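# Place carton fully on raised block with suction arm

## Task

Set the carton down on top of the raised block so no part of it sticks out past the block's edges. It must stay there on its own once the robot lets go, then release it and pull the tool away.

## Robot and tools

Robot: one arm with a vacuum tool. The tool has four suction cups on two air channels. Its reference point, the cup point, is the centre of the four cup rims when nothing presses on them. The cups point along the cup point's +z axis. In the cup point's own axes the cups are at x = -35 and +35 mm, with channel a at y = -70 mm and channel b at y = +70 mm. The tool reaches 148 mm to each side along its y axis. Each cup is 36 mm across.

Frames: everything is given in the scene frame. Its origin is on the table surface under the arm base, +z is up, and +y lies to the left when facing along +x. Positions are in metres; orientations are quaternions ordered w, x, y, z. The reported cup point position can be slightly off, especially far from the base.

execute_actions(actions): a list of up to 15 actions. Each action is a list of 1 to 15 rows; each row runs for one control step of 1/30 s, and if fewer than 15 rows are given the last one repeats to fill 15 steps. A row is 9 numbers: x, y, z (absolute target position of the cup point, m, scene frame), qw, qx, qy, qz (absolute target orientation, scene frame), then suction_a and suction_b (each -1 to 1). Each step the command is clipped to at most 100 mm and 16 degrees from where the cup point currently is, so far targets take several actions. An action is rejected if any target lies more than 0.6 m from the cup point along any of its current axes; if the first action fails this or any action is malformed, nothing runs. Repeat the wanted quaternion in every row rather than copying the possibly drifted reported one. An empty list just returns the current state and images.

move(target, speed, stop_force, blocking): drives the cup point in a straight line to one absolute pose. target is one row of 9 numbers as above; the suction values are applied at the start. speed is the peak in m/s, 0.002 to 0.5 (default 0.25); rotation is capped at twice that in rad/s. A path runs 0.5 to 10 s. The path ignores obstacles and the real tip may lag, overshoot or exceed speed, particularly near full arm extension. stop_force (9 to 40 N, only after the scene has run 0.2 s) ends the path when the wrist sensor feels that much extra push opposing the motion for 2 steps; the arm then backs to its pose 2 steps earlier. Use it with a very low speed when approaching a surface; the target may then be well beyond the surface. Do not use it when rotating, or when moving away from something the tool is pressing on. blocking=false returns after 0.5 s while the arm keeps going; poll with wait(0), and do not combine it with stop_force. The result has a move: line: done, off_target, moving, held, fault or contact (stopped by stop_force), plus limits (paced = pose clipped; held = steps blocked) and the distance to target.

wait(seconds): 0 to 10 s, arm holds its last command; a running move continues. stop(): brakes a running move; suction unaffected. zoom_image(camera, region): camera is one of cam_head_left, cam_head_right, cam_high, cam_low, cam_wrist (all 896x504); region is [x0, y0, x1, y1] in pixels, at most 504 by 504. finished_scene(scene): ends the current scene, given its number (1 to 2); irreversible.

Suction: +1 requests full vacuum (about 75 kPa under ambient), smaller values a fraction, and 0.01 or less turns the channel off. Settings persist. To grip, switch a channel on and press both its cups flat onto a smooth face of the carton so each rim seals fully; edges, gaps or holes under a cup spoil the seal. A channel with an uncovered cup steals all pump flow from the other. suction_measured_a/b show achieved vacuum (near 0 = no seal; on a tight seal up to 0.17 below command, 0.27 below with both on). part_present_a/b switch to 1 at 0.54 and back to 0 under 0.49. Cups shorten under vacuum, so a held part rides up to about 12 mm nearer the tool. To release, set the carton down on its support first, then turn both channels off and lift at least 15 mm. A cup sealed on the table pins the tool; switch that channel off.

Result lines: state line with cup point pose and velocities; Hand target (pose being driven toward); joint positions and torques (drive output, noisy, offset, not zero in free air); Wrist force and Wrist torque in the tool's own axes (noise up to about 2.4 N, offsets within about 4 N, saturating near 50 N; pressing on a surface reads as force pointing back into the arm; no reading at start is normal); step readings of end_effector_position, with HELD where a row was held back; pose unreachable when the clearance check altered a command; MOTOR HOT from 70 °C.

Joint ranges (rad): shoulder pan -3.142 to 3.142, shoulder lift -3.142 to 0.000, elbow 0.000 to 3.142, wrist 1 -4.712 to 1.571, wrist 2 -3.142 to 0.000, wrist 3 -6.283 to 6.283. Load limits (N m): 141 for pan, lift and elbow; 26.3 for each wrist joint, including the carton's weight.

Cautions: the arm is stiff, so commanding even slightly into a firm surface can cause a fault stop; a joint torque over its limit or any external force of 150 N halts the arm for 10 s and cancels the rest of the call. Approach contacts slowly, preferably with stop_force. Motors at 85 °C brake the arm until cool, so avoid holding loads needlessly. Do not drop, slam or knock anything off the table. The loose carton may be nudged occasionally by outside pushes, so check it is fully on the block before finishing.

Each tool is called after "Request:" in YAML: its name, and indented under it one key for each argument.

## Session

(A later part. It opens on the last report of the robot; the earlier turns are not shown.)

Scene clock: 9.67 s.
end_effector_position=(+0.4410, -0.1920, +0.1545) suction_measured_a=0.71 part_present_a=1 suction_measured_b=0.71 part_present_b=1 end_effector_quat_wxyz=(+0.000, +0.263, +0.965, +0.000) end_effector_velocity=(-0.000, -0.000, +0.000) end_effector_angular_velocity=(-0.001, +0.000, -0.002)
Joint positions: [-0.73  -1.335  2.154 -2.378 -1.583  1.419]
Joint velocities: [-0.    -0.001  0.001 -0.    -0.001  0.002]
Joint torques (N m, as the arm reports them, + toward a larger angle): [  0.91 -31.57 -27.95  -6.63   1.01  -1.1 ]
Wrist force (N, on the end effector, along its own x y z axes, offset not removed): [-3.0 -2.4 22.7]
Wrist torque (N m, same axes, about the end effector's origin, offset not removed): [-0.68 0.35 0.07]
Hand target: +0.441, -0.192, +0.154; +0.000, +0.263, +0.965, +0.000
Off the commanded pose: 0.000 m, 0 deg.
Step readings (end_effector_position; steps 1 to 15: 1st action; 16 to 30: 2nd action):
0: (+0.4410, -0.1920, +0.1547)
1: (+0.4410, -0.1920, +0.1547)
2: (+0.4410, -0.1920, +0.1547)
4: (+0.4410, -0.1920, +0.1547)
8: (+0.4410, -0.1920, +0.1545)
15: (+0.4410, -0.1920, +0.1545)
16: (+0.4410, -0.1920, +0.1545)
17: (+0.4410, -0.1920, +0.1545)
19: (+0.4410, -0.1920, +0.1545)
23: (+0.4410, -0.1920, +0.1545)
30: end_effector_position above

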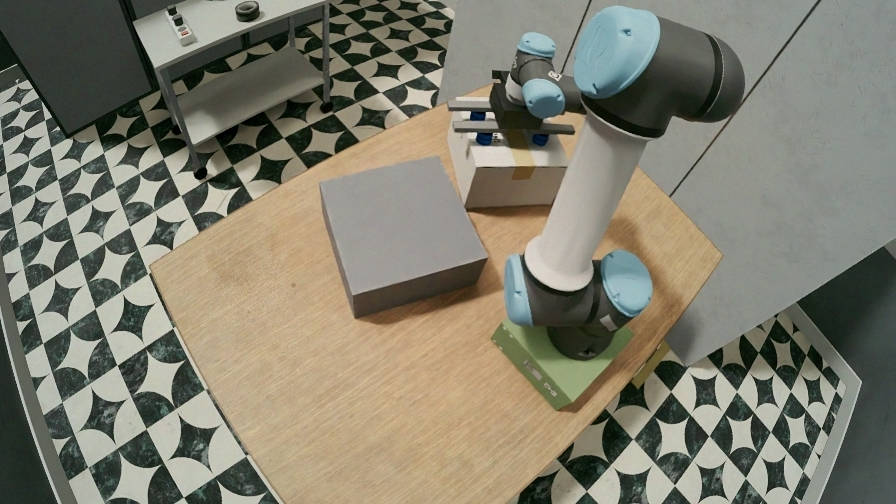

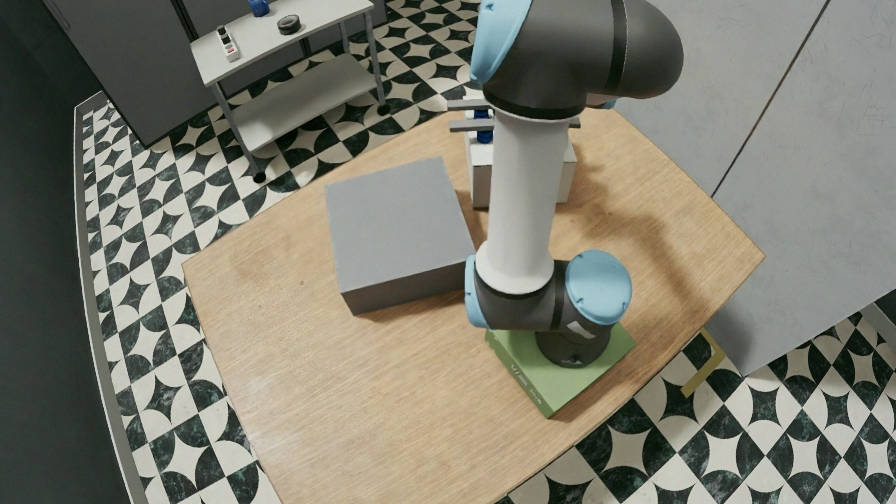

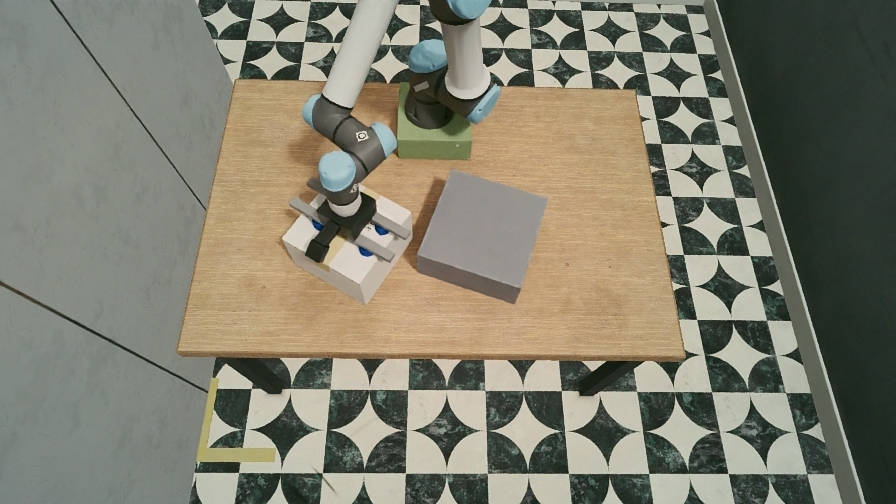

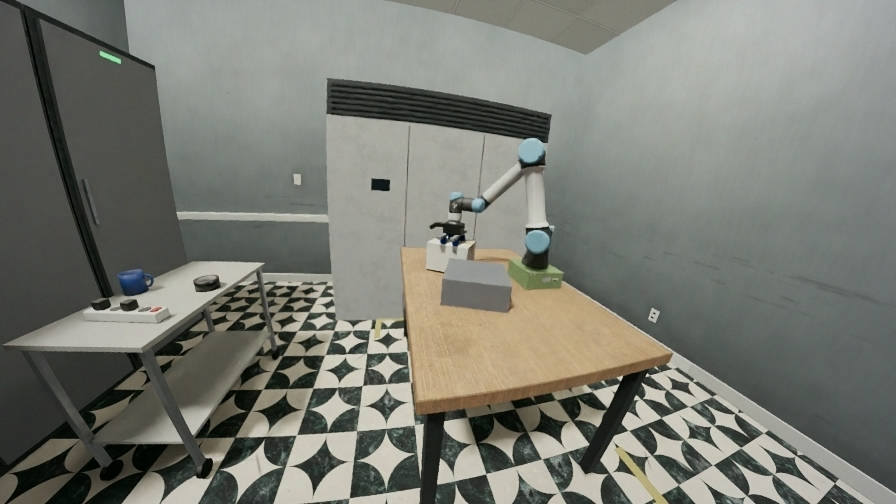

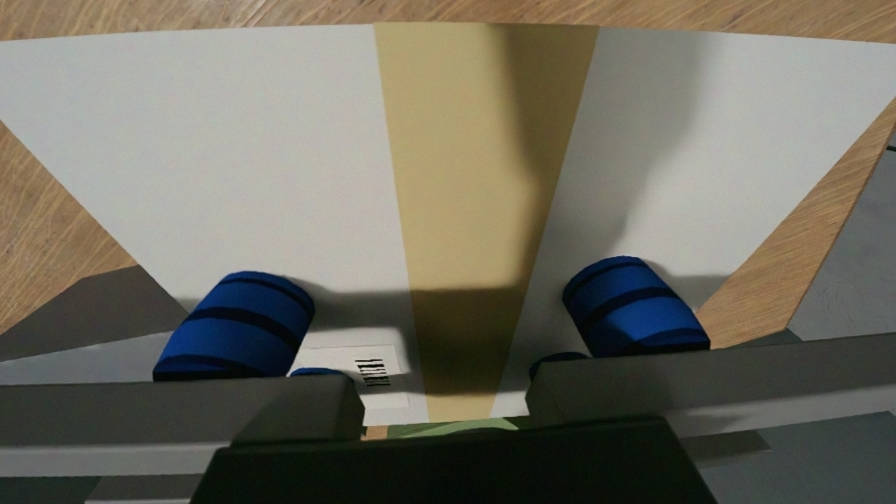

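Request:
move:
  target: [0.441,-0.192,0.31,0,0.263,0.965,0,1,1]
  speed: 0.15

Request:
move:
  target: [0.408,0.186,0.30,0,0.152,0.988,0,1,1]
  speed: 0.22

Request:
zoom_image:
  camera: "cam_high"
  region: [390, 130, 600, 320]

Request:
zoom_image:
  camera: "cam_head_left"
  region: [280, 90, 530, 330]

Request:
zoom_image:
  camera: "cam_low"
  region: [420, 200, 540, 320]

Scene clock: 13.33 s.
end_effector_position=(+0.4410, -0.1920, +0.3100) suction_measured_a=0.78 part_present_a=1 suction_measured_b=0.78 part_present_b=1 end_effector_quat_wxyz=(+0.000, +0.263, +0.965, -0.000) end_effector_velocity=(-0.000, +0.000, +0.001) end_effector_angular_velocity=(+0.001, +0.002, +0.001)
Joint positions: [-0.726 -1.561  1.934 -1.932 -1.583  1.423]
Joint velocities: [ 0.    -0.001 -0.002  0.006 -0.    -0.001]
Joint torques (N m, as the arm reports them, + toward a larger angle): [ 12.69 -48.04 -46.47  -3.74   1.77   1.7 ]
Wrist force (N, on the end effector, along its own x y z axes, offset not removed): [-4.5 1.4 23.4]
Wrist torque (N m, same axes, about the end effector's origin, offset not removed): [-0.14 0.23 0.15]
Hand target: +0.441, -0.192, +0.310; +0.000, +0.263, +0.965, -0.000
Off the commanded pose: 0.000 m, 0 deg.
move: done

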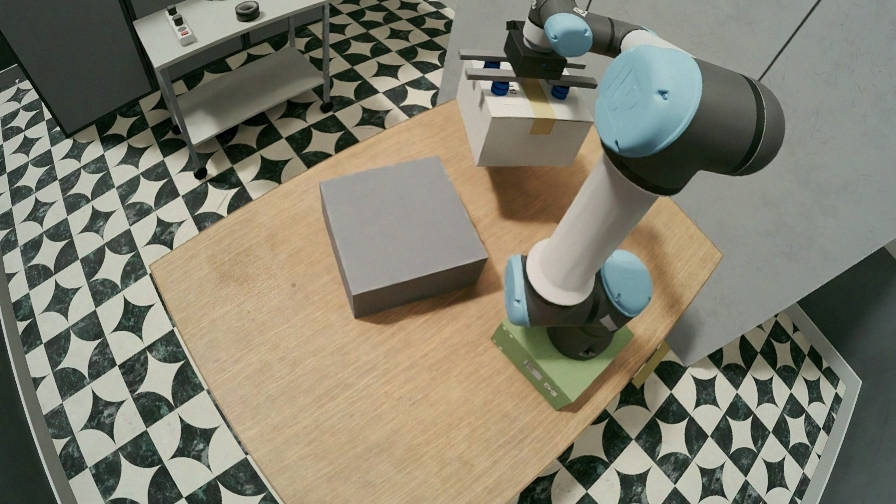

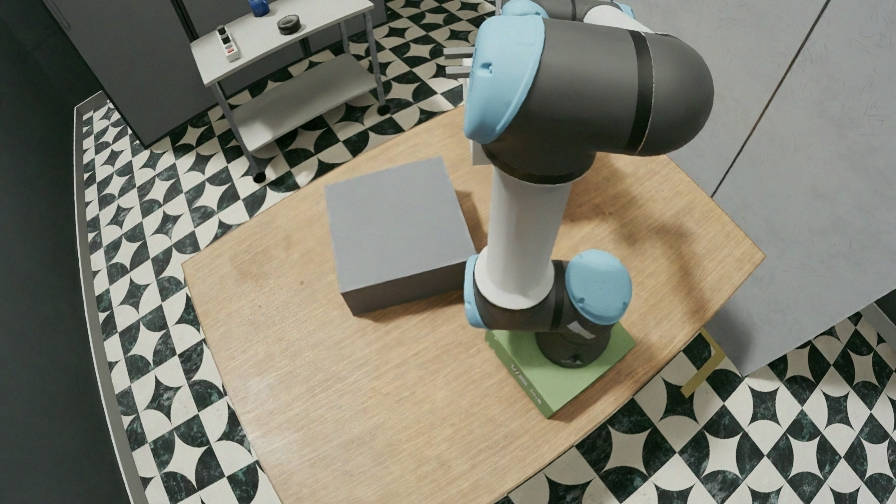

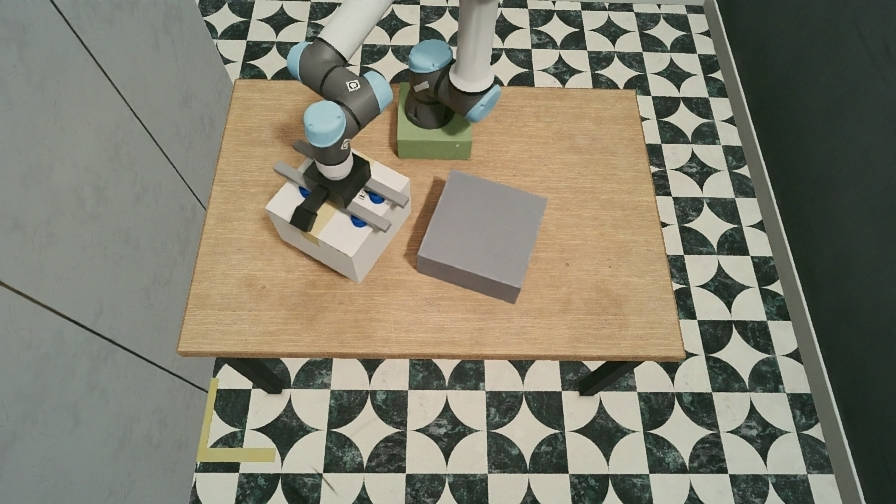

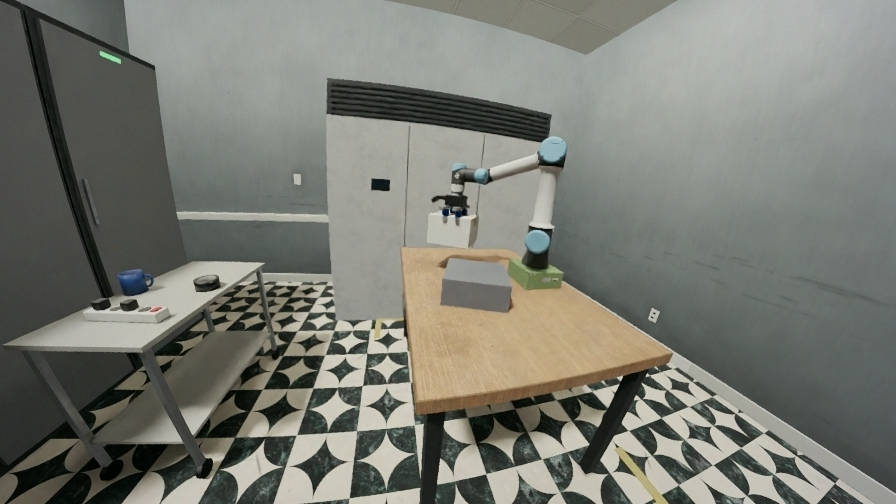

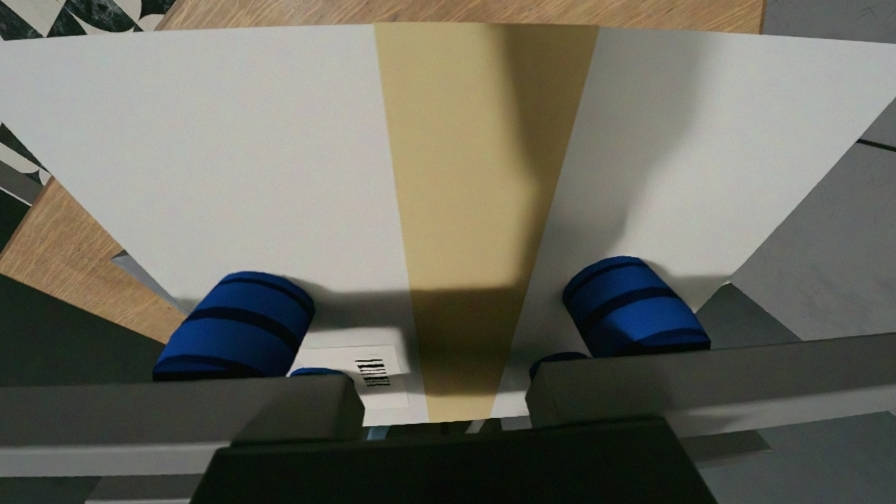

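Scene clock: 15.63 s.
end_effector_position=(+0.4081, +0.1862, +0.3001) suction_measured_a=0.78 part_present_a=1 suction_measured_b=0.78 part_present_b=1 end_effector_quat_wxyz=(-0.000, +0.152, +0.988, -0.000) end_effector_velocity=(+0.001, +0.002, +0.001) end_effector_angular_velocity=(-0.000, -0.002, -0.001)
Joint positions: [ 0.079 -1.631  2.028 -1.95  -1.571  2.002]
Joint velocities: [ 0.004  0.002 -0.003 -0.001 -0.     0.005]
Joint torques (N m, as the arm reports them, + toward a larger angle): [ 13.14 -20.23 -43.47  -7.9   -2.62   1.68]
Wrist force (N, on the end effector, along its own x y z axes, offset not removed): [-3.7 0.1 22.4]
Wrist torque (N m, same axes, about the end effector's origin, offset not removed): [-0.30 0.17 -0.09]
Hand target: +0.408, +0.186, +0.300; -0.000, +0.152, +0.988, -0.000
Off the commanded pose: 0.000 m, 0 deg.
move: done

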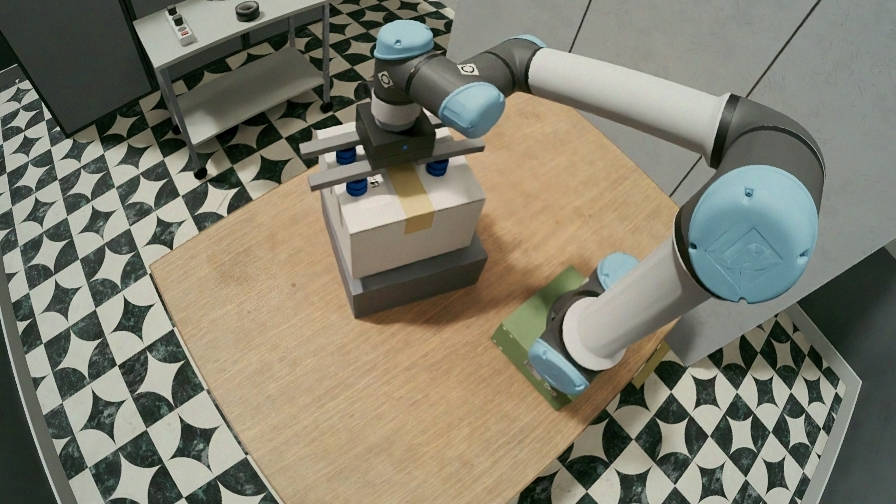

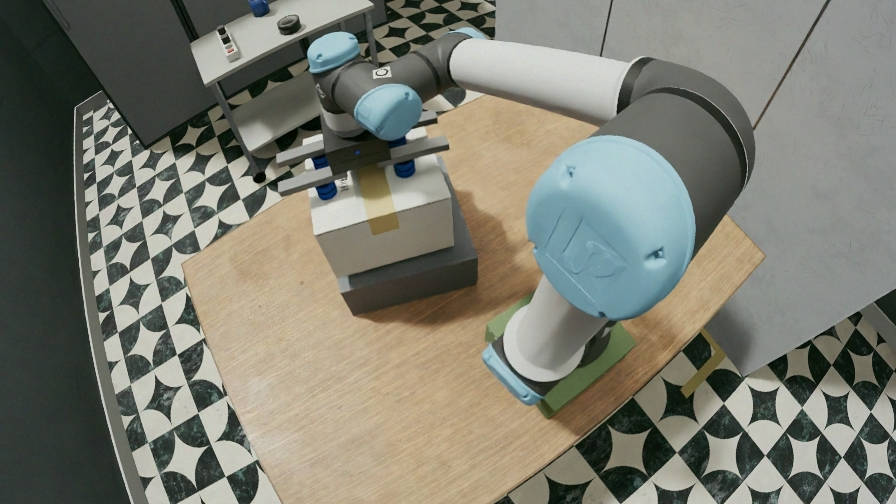

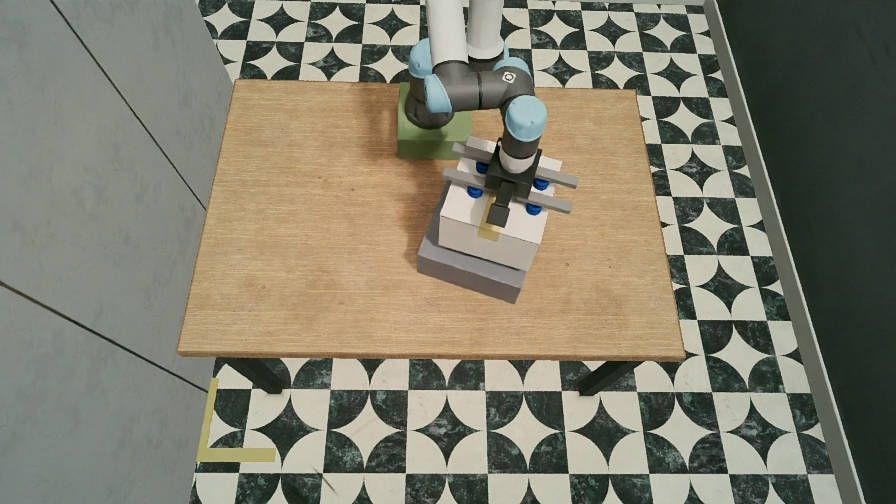

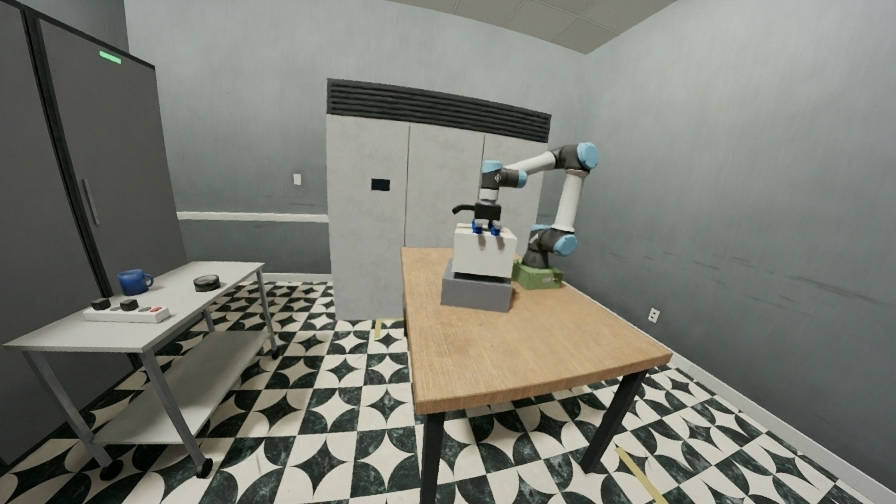

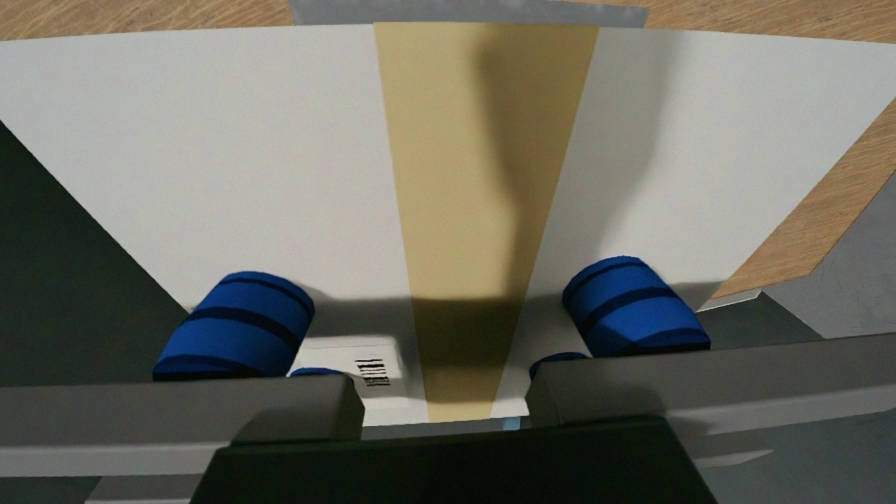

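Region (390, 130, 600, 320) of cam_high's 896x504 image, scaled by 2.400, with more detail than that image has; it fills the top 456 rows of this view, and the rest is white.

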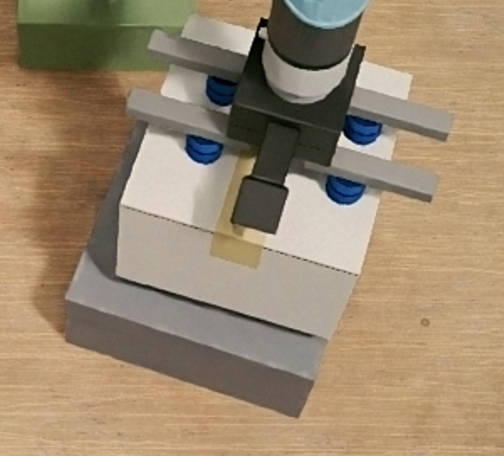

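Region (280, 90, 530, 330) of cam_head_left's 896x504 image, scaled by 2.016, with more detail than that image has; it fills the top 484 rows of this view, and the rest is white.

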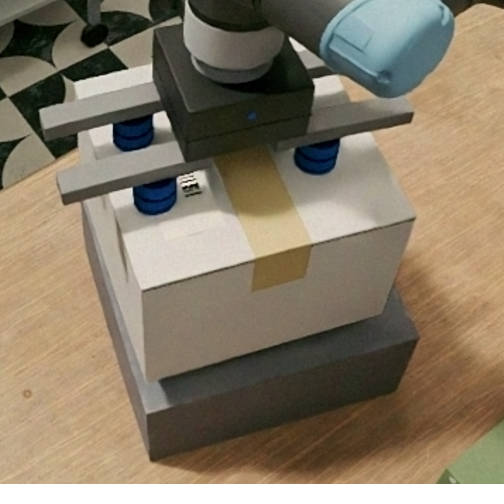

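Region (420, 200, 540, 320) of cam_low's 896x504 image, scaled by 4.200, with more detail than that image has.

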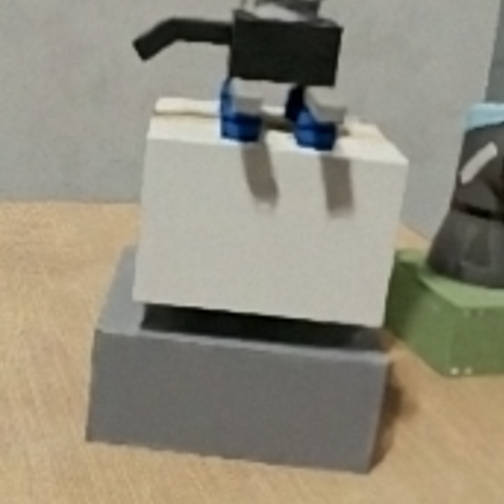

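Request:
move:
  target: [0.4025,0.170,0.282,0,0.169,0.986,0,1,1]
  speed: 0.03

Request:
zoom_image:
  camera: "cam_high"
  region: [390, 130, 600, 320]

Request:
zoom_image:
  camera: "cam_head_left"
  region: [280, 90, 530, 330]

Request:
zoom_image:
  camera: "cam_low"
  region: [420, 200, 540, 320]

Scene clock: 18.67 s.
end_effector_position=(+0.4025, +0.1701, +0.2821) suction_measured_a=0.78 part_present_a=1 suction_measured_b=0.78 part_present_b=1 end_effector_quat_wxyz=(-0.000, +0.169, +0.986, -0.000) end_effector_velocity=(-0.000, -0.001, -0.001) end_effector_angular_velocity=(+0.000, -0.000, -0.002)
Joint positions: [ 0.043 -1.642  2.088 -2.    -1.571  2.   ]
Joint velocities: [-0.003 -0.001  0.004 -0.003  0.    -0.001]
Joint torques (N m, as the arm reports them, + toward a larger angle): [ -9.66 -41.75 -29.93  -7.62  -1.55  -1.96]
Wrist force (N, on the end effector, along its own x y z axes, offset not removed): [-4.3 0.3 26.2]
Wrist torque (N m, same axes, about the end effector's origin, offset not removed): [-0.41 0.13 -0.05]
Hand target: +0.402, +0.170, +0.282; -0.000, +0.169, +0.986, +0.000
Off the commanded pose: 0.000 m, 0 deg.
move: done

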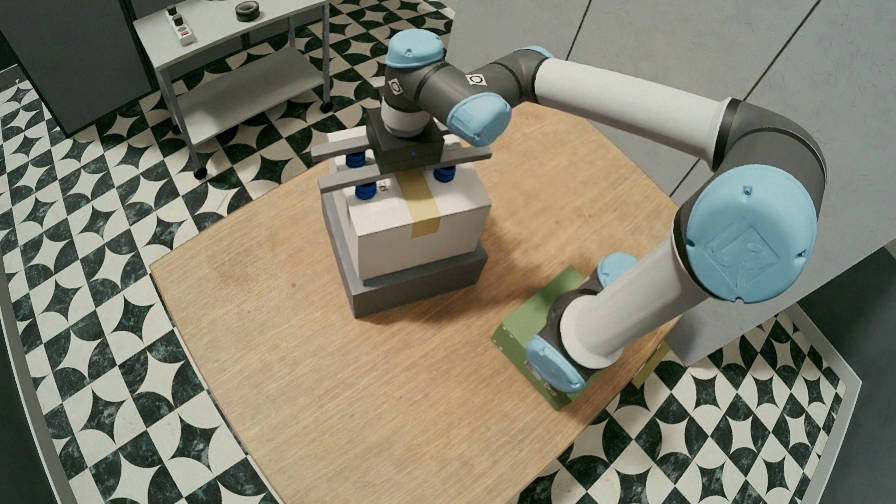

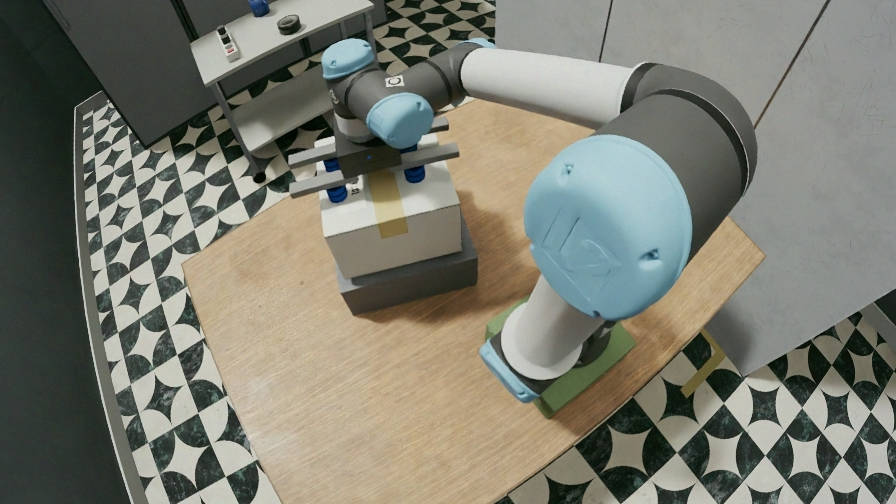

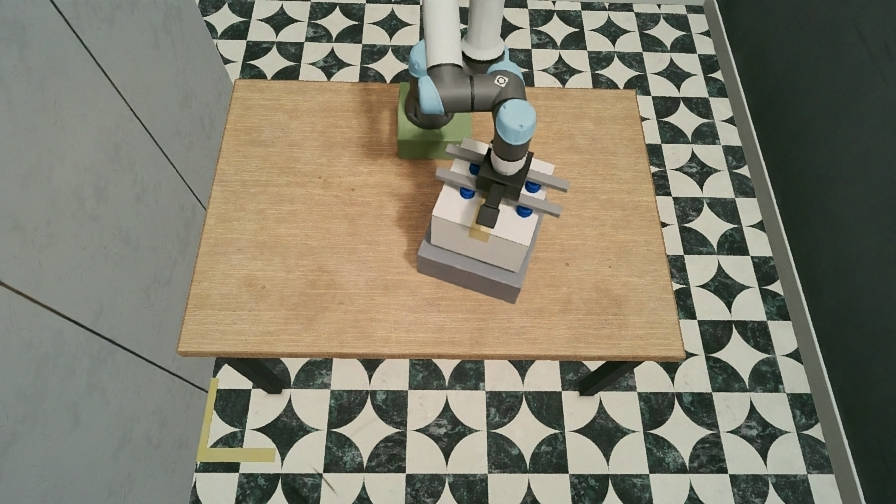

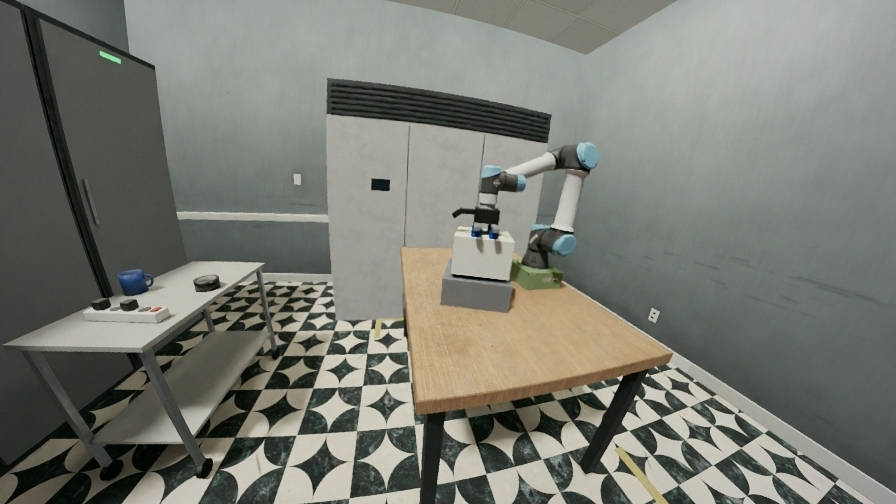

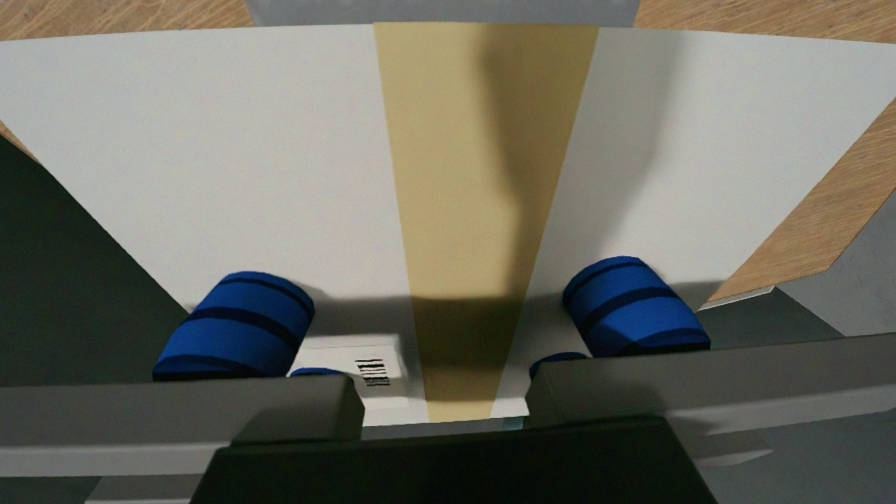

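Region (390, 130, 600, 320) of cam_high's 896x504 image, scaled by 2.400, with more detail than that image has; it fills the top 456 rows of this view, and the rest is white.

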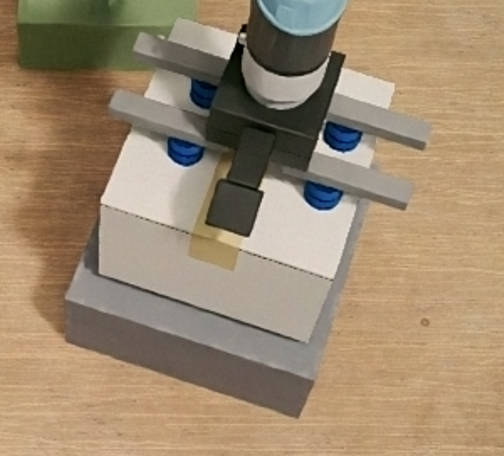

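Region (280, 90, 530, 330) of cam_head_left's 896x504 image, scaled by 2.016, with more detail than that image has; it fills the top 484 rows of this view, and the rest is white.

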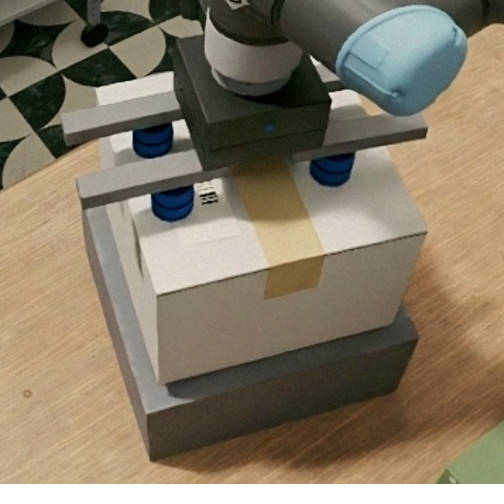

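Region (420, 200, 540, 320) of cam_low's 896x504 image, scaled by 4.200, with more detail than that image has.

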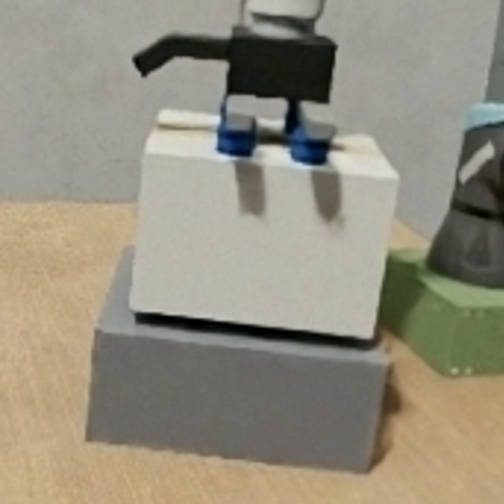

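Request:
move:
  target: [0.4175,0.1647,0.279,0,0.169,0.986,0,1,1]
  speed: 0.02

Request:
zoom_image:
  camera: "cam_high"
  region: [390, 130, 600, 320]

Request:
zoom_image:
  camera: "cam_head_left"
  region: [280, 90, 530, 330]

Request:
zoom_image:
  camera: "cam_low"
  region: [420, 200, 540, 320]

Scene clock: 21.97 s.
end_effector_position=(+0.4174, +0.1647, +0.2790) suction_measured_a=0.78 part_present_a=1 suction_measured_b=0.78 part_present_b=1 end_effector_quat_wxyz=(-0.000, +0.169, +0.986, +0.000) end_effector_velocity=(+0.001, -0.000, -0.000) end_effector_angular_velocity=(-0.000, +0.000, +0.002)
Joint positions: [ 0.028 -1.608  2.066 -2.011 -1.571  1.985]
Joint velocities: [-0.001  0.003 -0.002 -0.001 -0.    -0.002]
Joint torques (N m, as the arm reports them, + toward a larger angle): [-11.   -19.96 -45.02  -7.85  -2.65  -1.97]
Wrist force (N, on the end effector, along its own x y z axes, offset not removed): [-2.4 -1.8 19.9]
Wrist torque (N m, same axes, about the end effector's origin, offset not removed): [-0.39 -0.01 0.19]
Hand target: +0.418, +0.165, +0.279; -0.000, +0.169, +0.986, +0.000
Off the commanded pose: 0.000 m, 0 deg.
move: done

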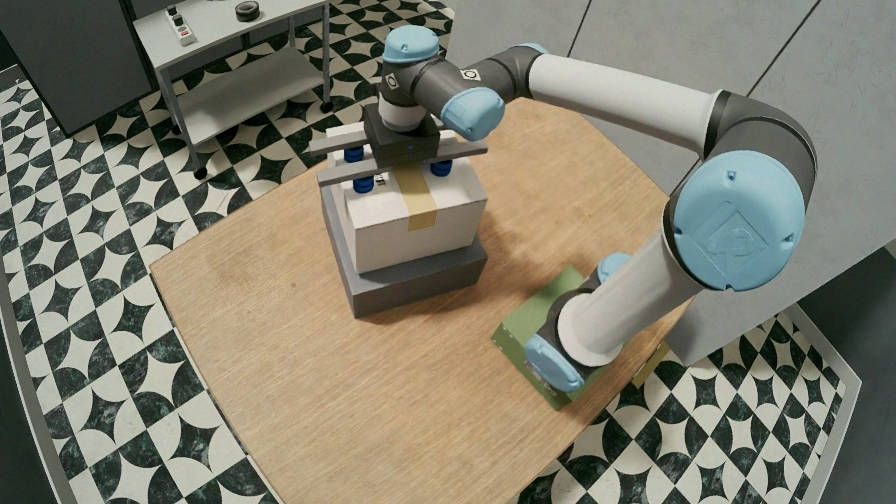

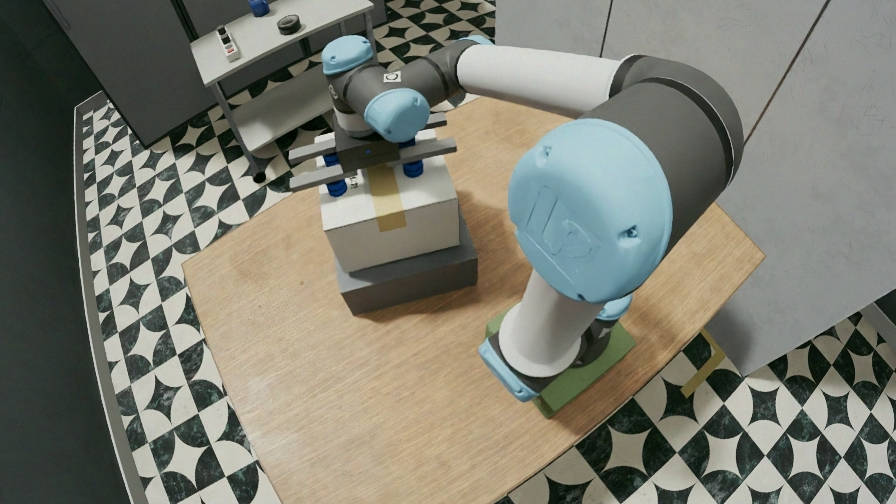

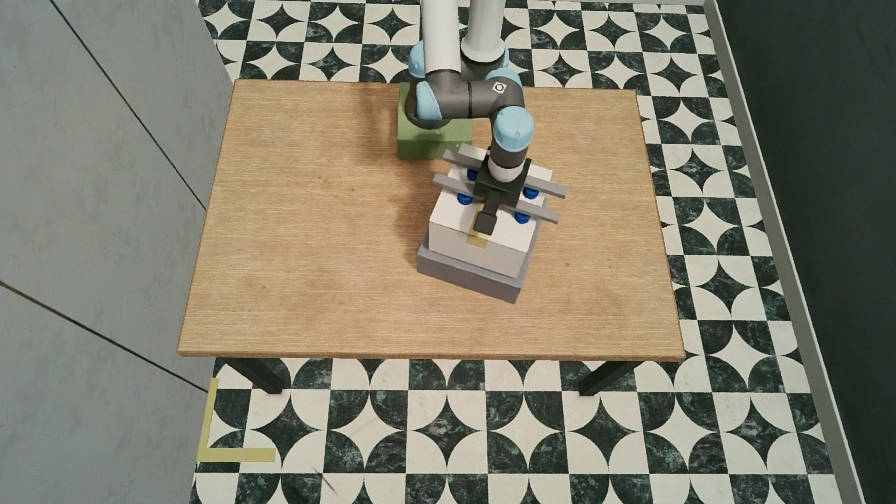

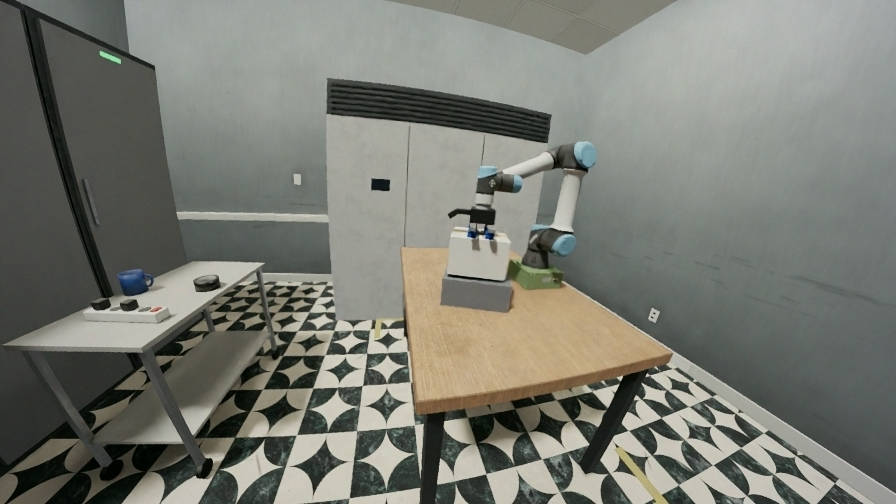

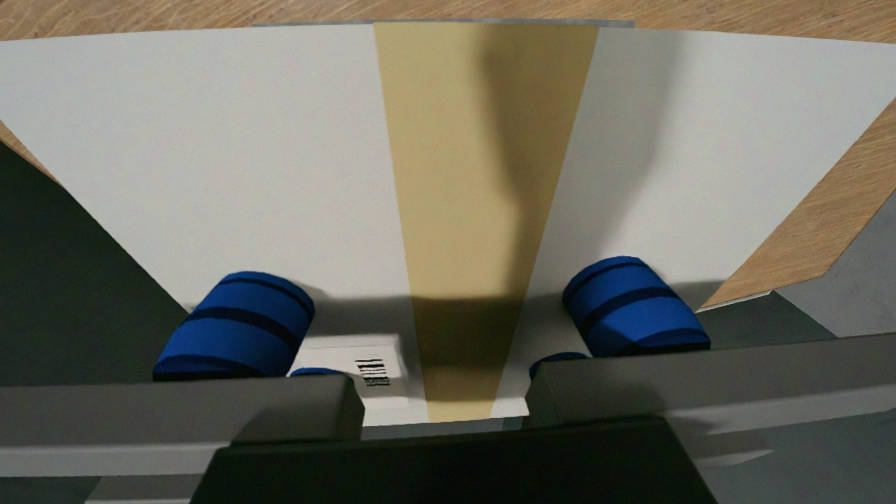

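Region (390, 130, 600, 320) of cam_high's 896x504 image, scaled by 2.400, with more detail than that image has; it fills the top 456 rows of this view, and the rest is white.

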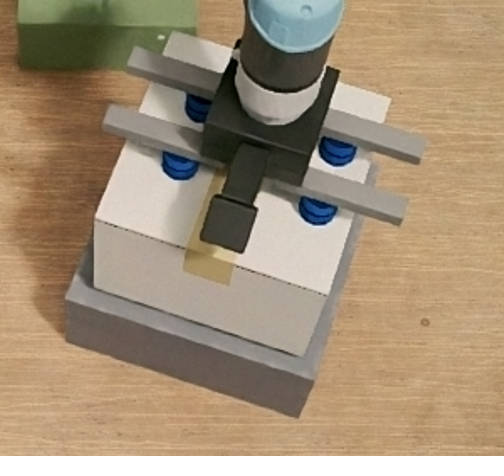

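Region (280, 90, 530, 330) of cam_head_left's 896x504 image, scaled by 2.016, with more detail than that image has; it fills the top 484 rows of this view, and the rest is white.

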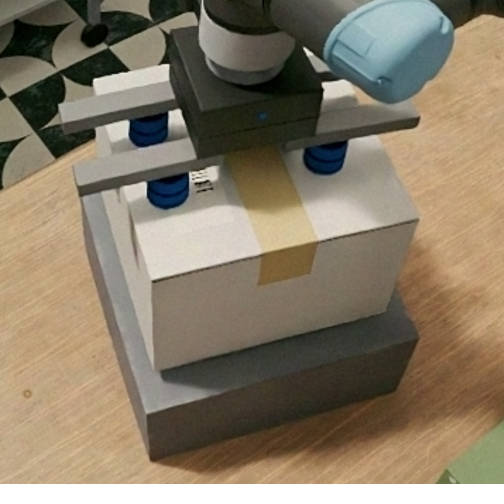

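Region (420, 200, 540, 320) of cam_low's 896x504 image, scaled by 4.200, with more detail than that image has.

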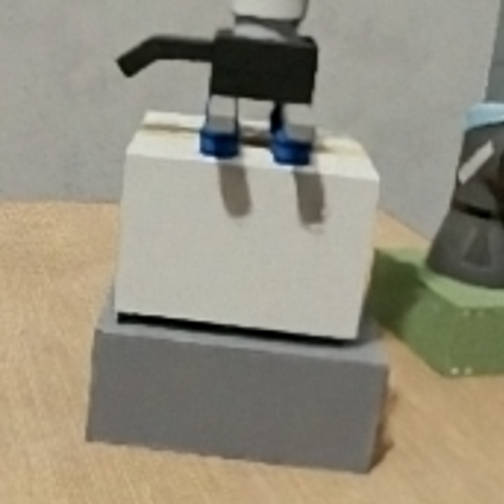

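Request:
move:
  target: [0.4145,0.1658,0.262,0,0.169,0.986,0,1,1]
  speed: 0.004
  stop_force: 10

Scene clock: 26.73 s.
end_effector_position=(+0.4149, +0.1657, +0.2642) suction_measured_a=0.78 part_present_a=1 suction_measured_b=0.78 part_present_b=1 end_effector_quat_wxyz=(+0.000, +0.169, +0.986, -0.000) end_effector_velocity=(+0.000, -0.000, +0.001) end_effector_angular_velocity=(-0.000, +0.002, -0.001)
Joint positions: [ 0.031 -1.595  2.096 -2.054 -1.571  1.987]
Joint velocities: [-0.     0.    -0.003  0.005  0.     0.001]
Joint torques (N m, as the arm reports them, + toward a larger angle): [ 11.43 -24.37 -34.54  -1.91   0.75   1.39]
Wrist force (N, on the end effector, along its own x y z axes, offset not removed): [0.4 -3.6 0.7]
Wrist torque (N m, same axes, about the end effector's origin, offset not removed): [-1.19 -0.30 0.10]
Hand target: +0.415, +0.166, +0.264; +0.000, +0.169, +0.986, -0.000
Off the commanded pose: 0.002 m, 0 deg.
move: contact

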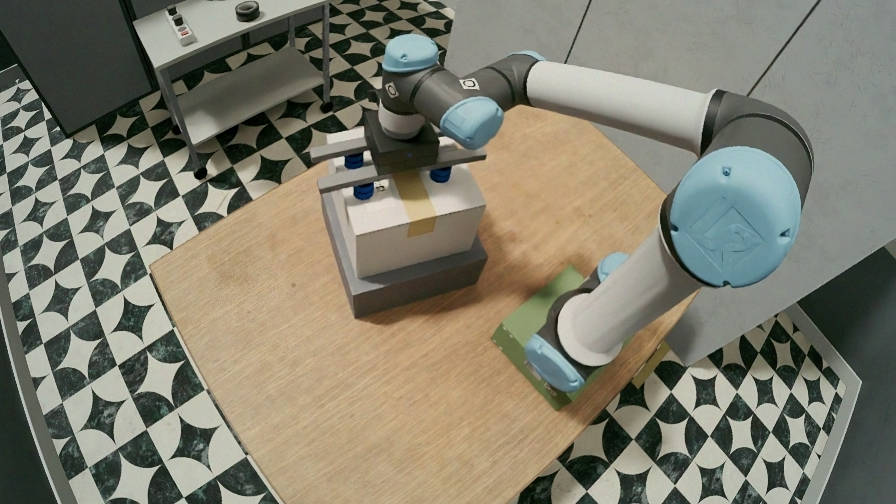

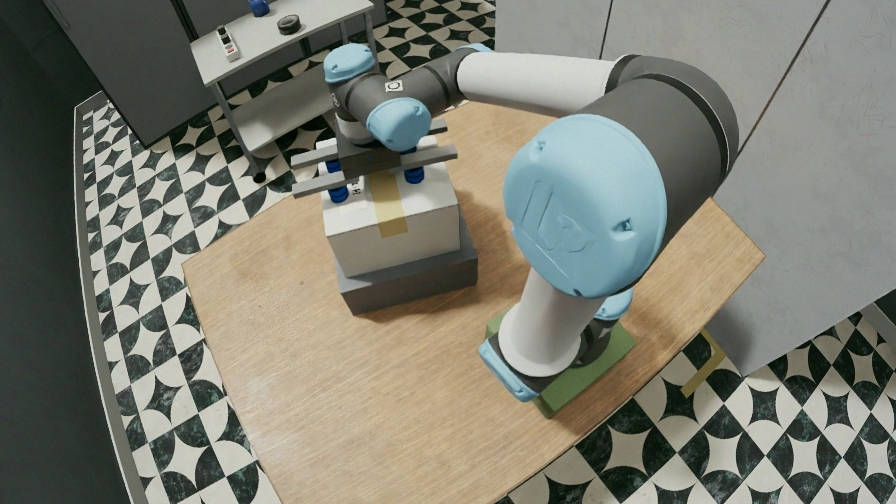

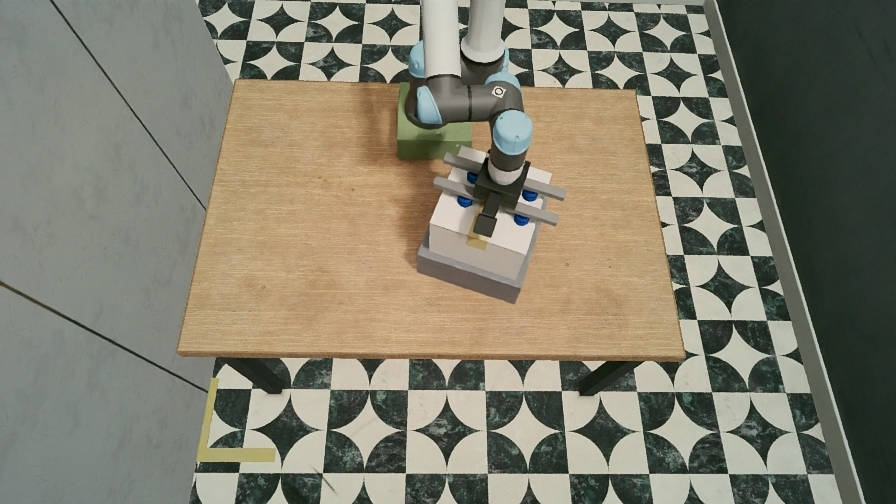

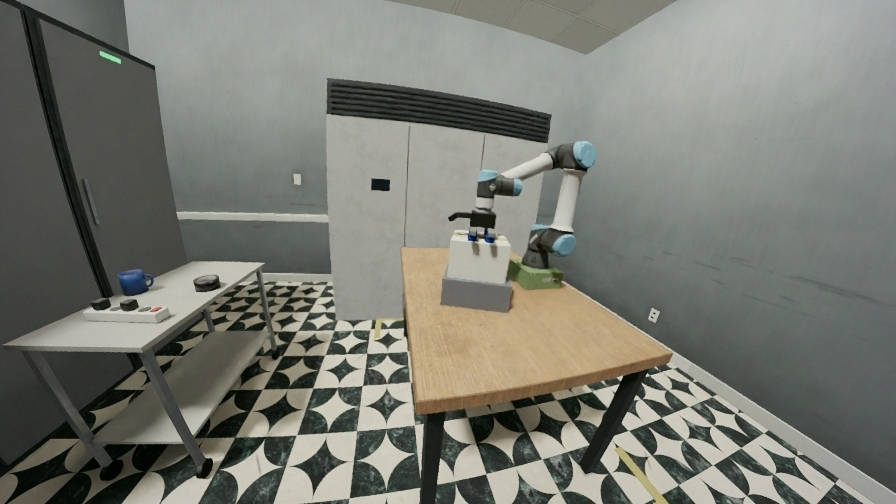

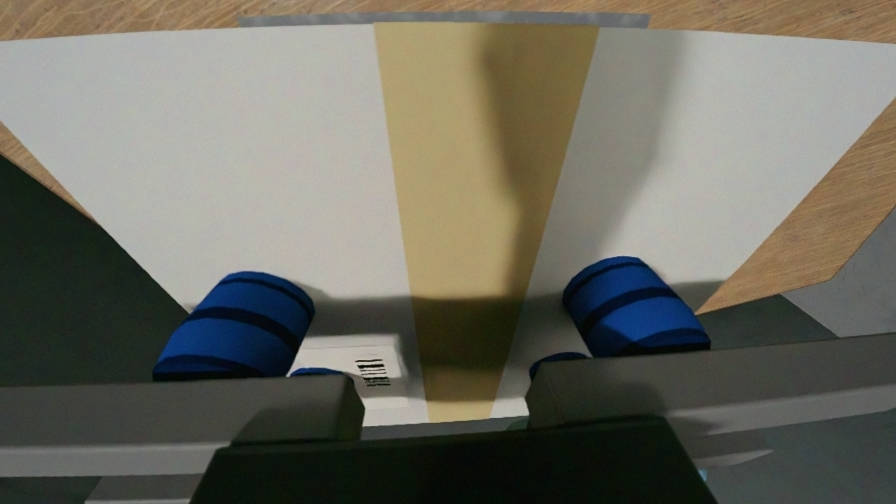

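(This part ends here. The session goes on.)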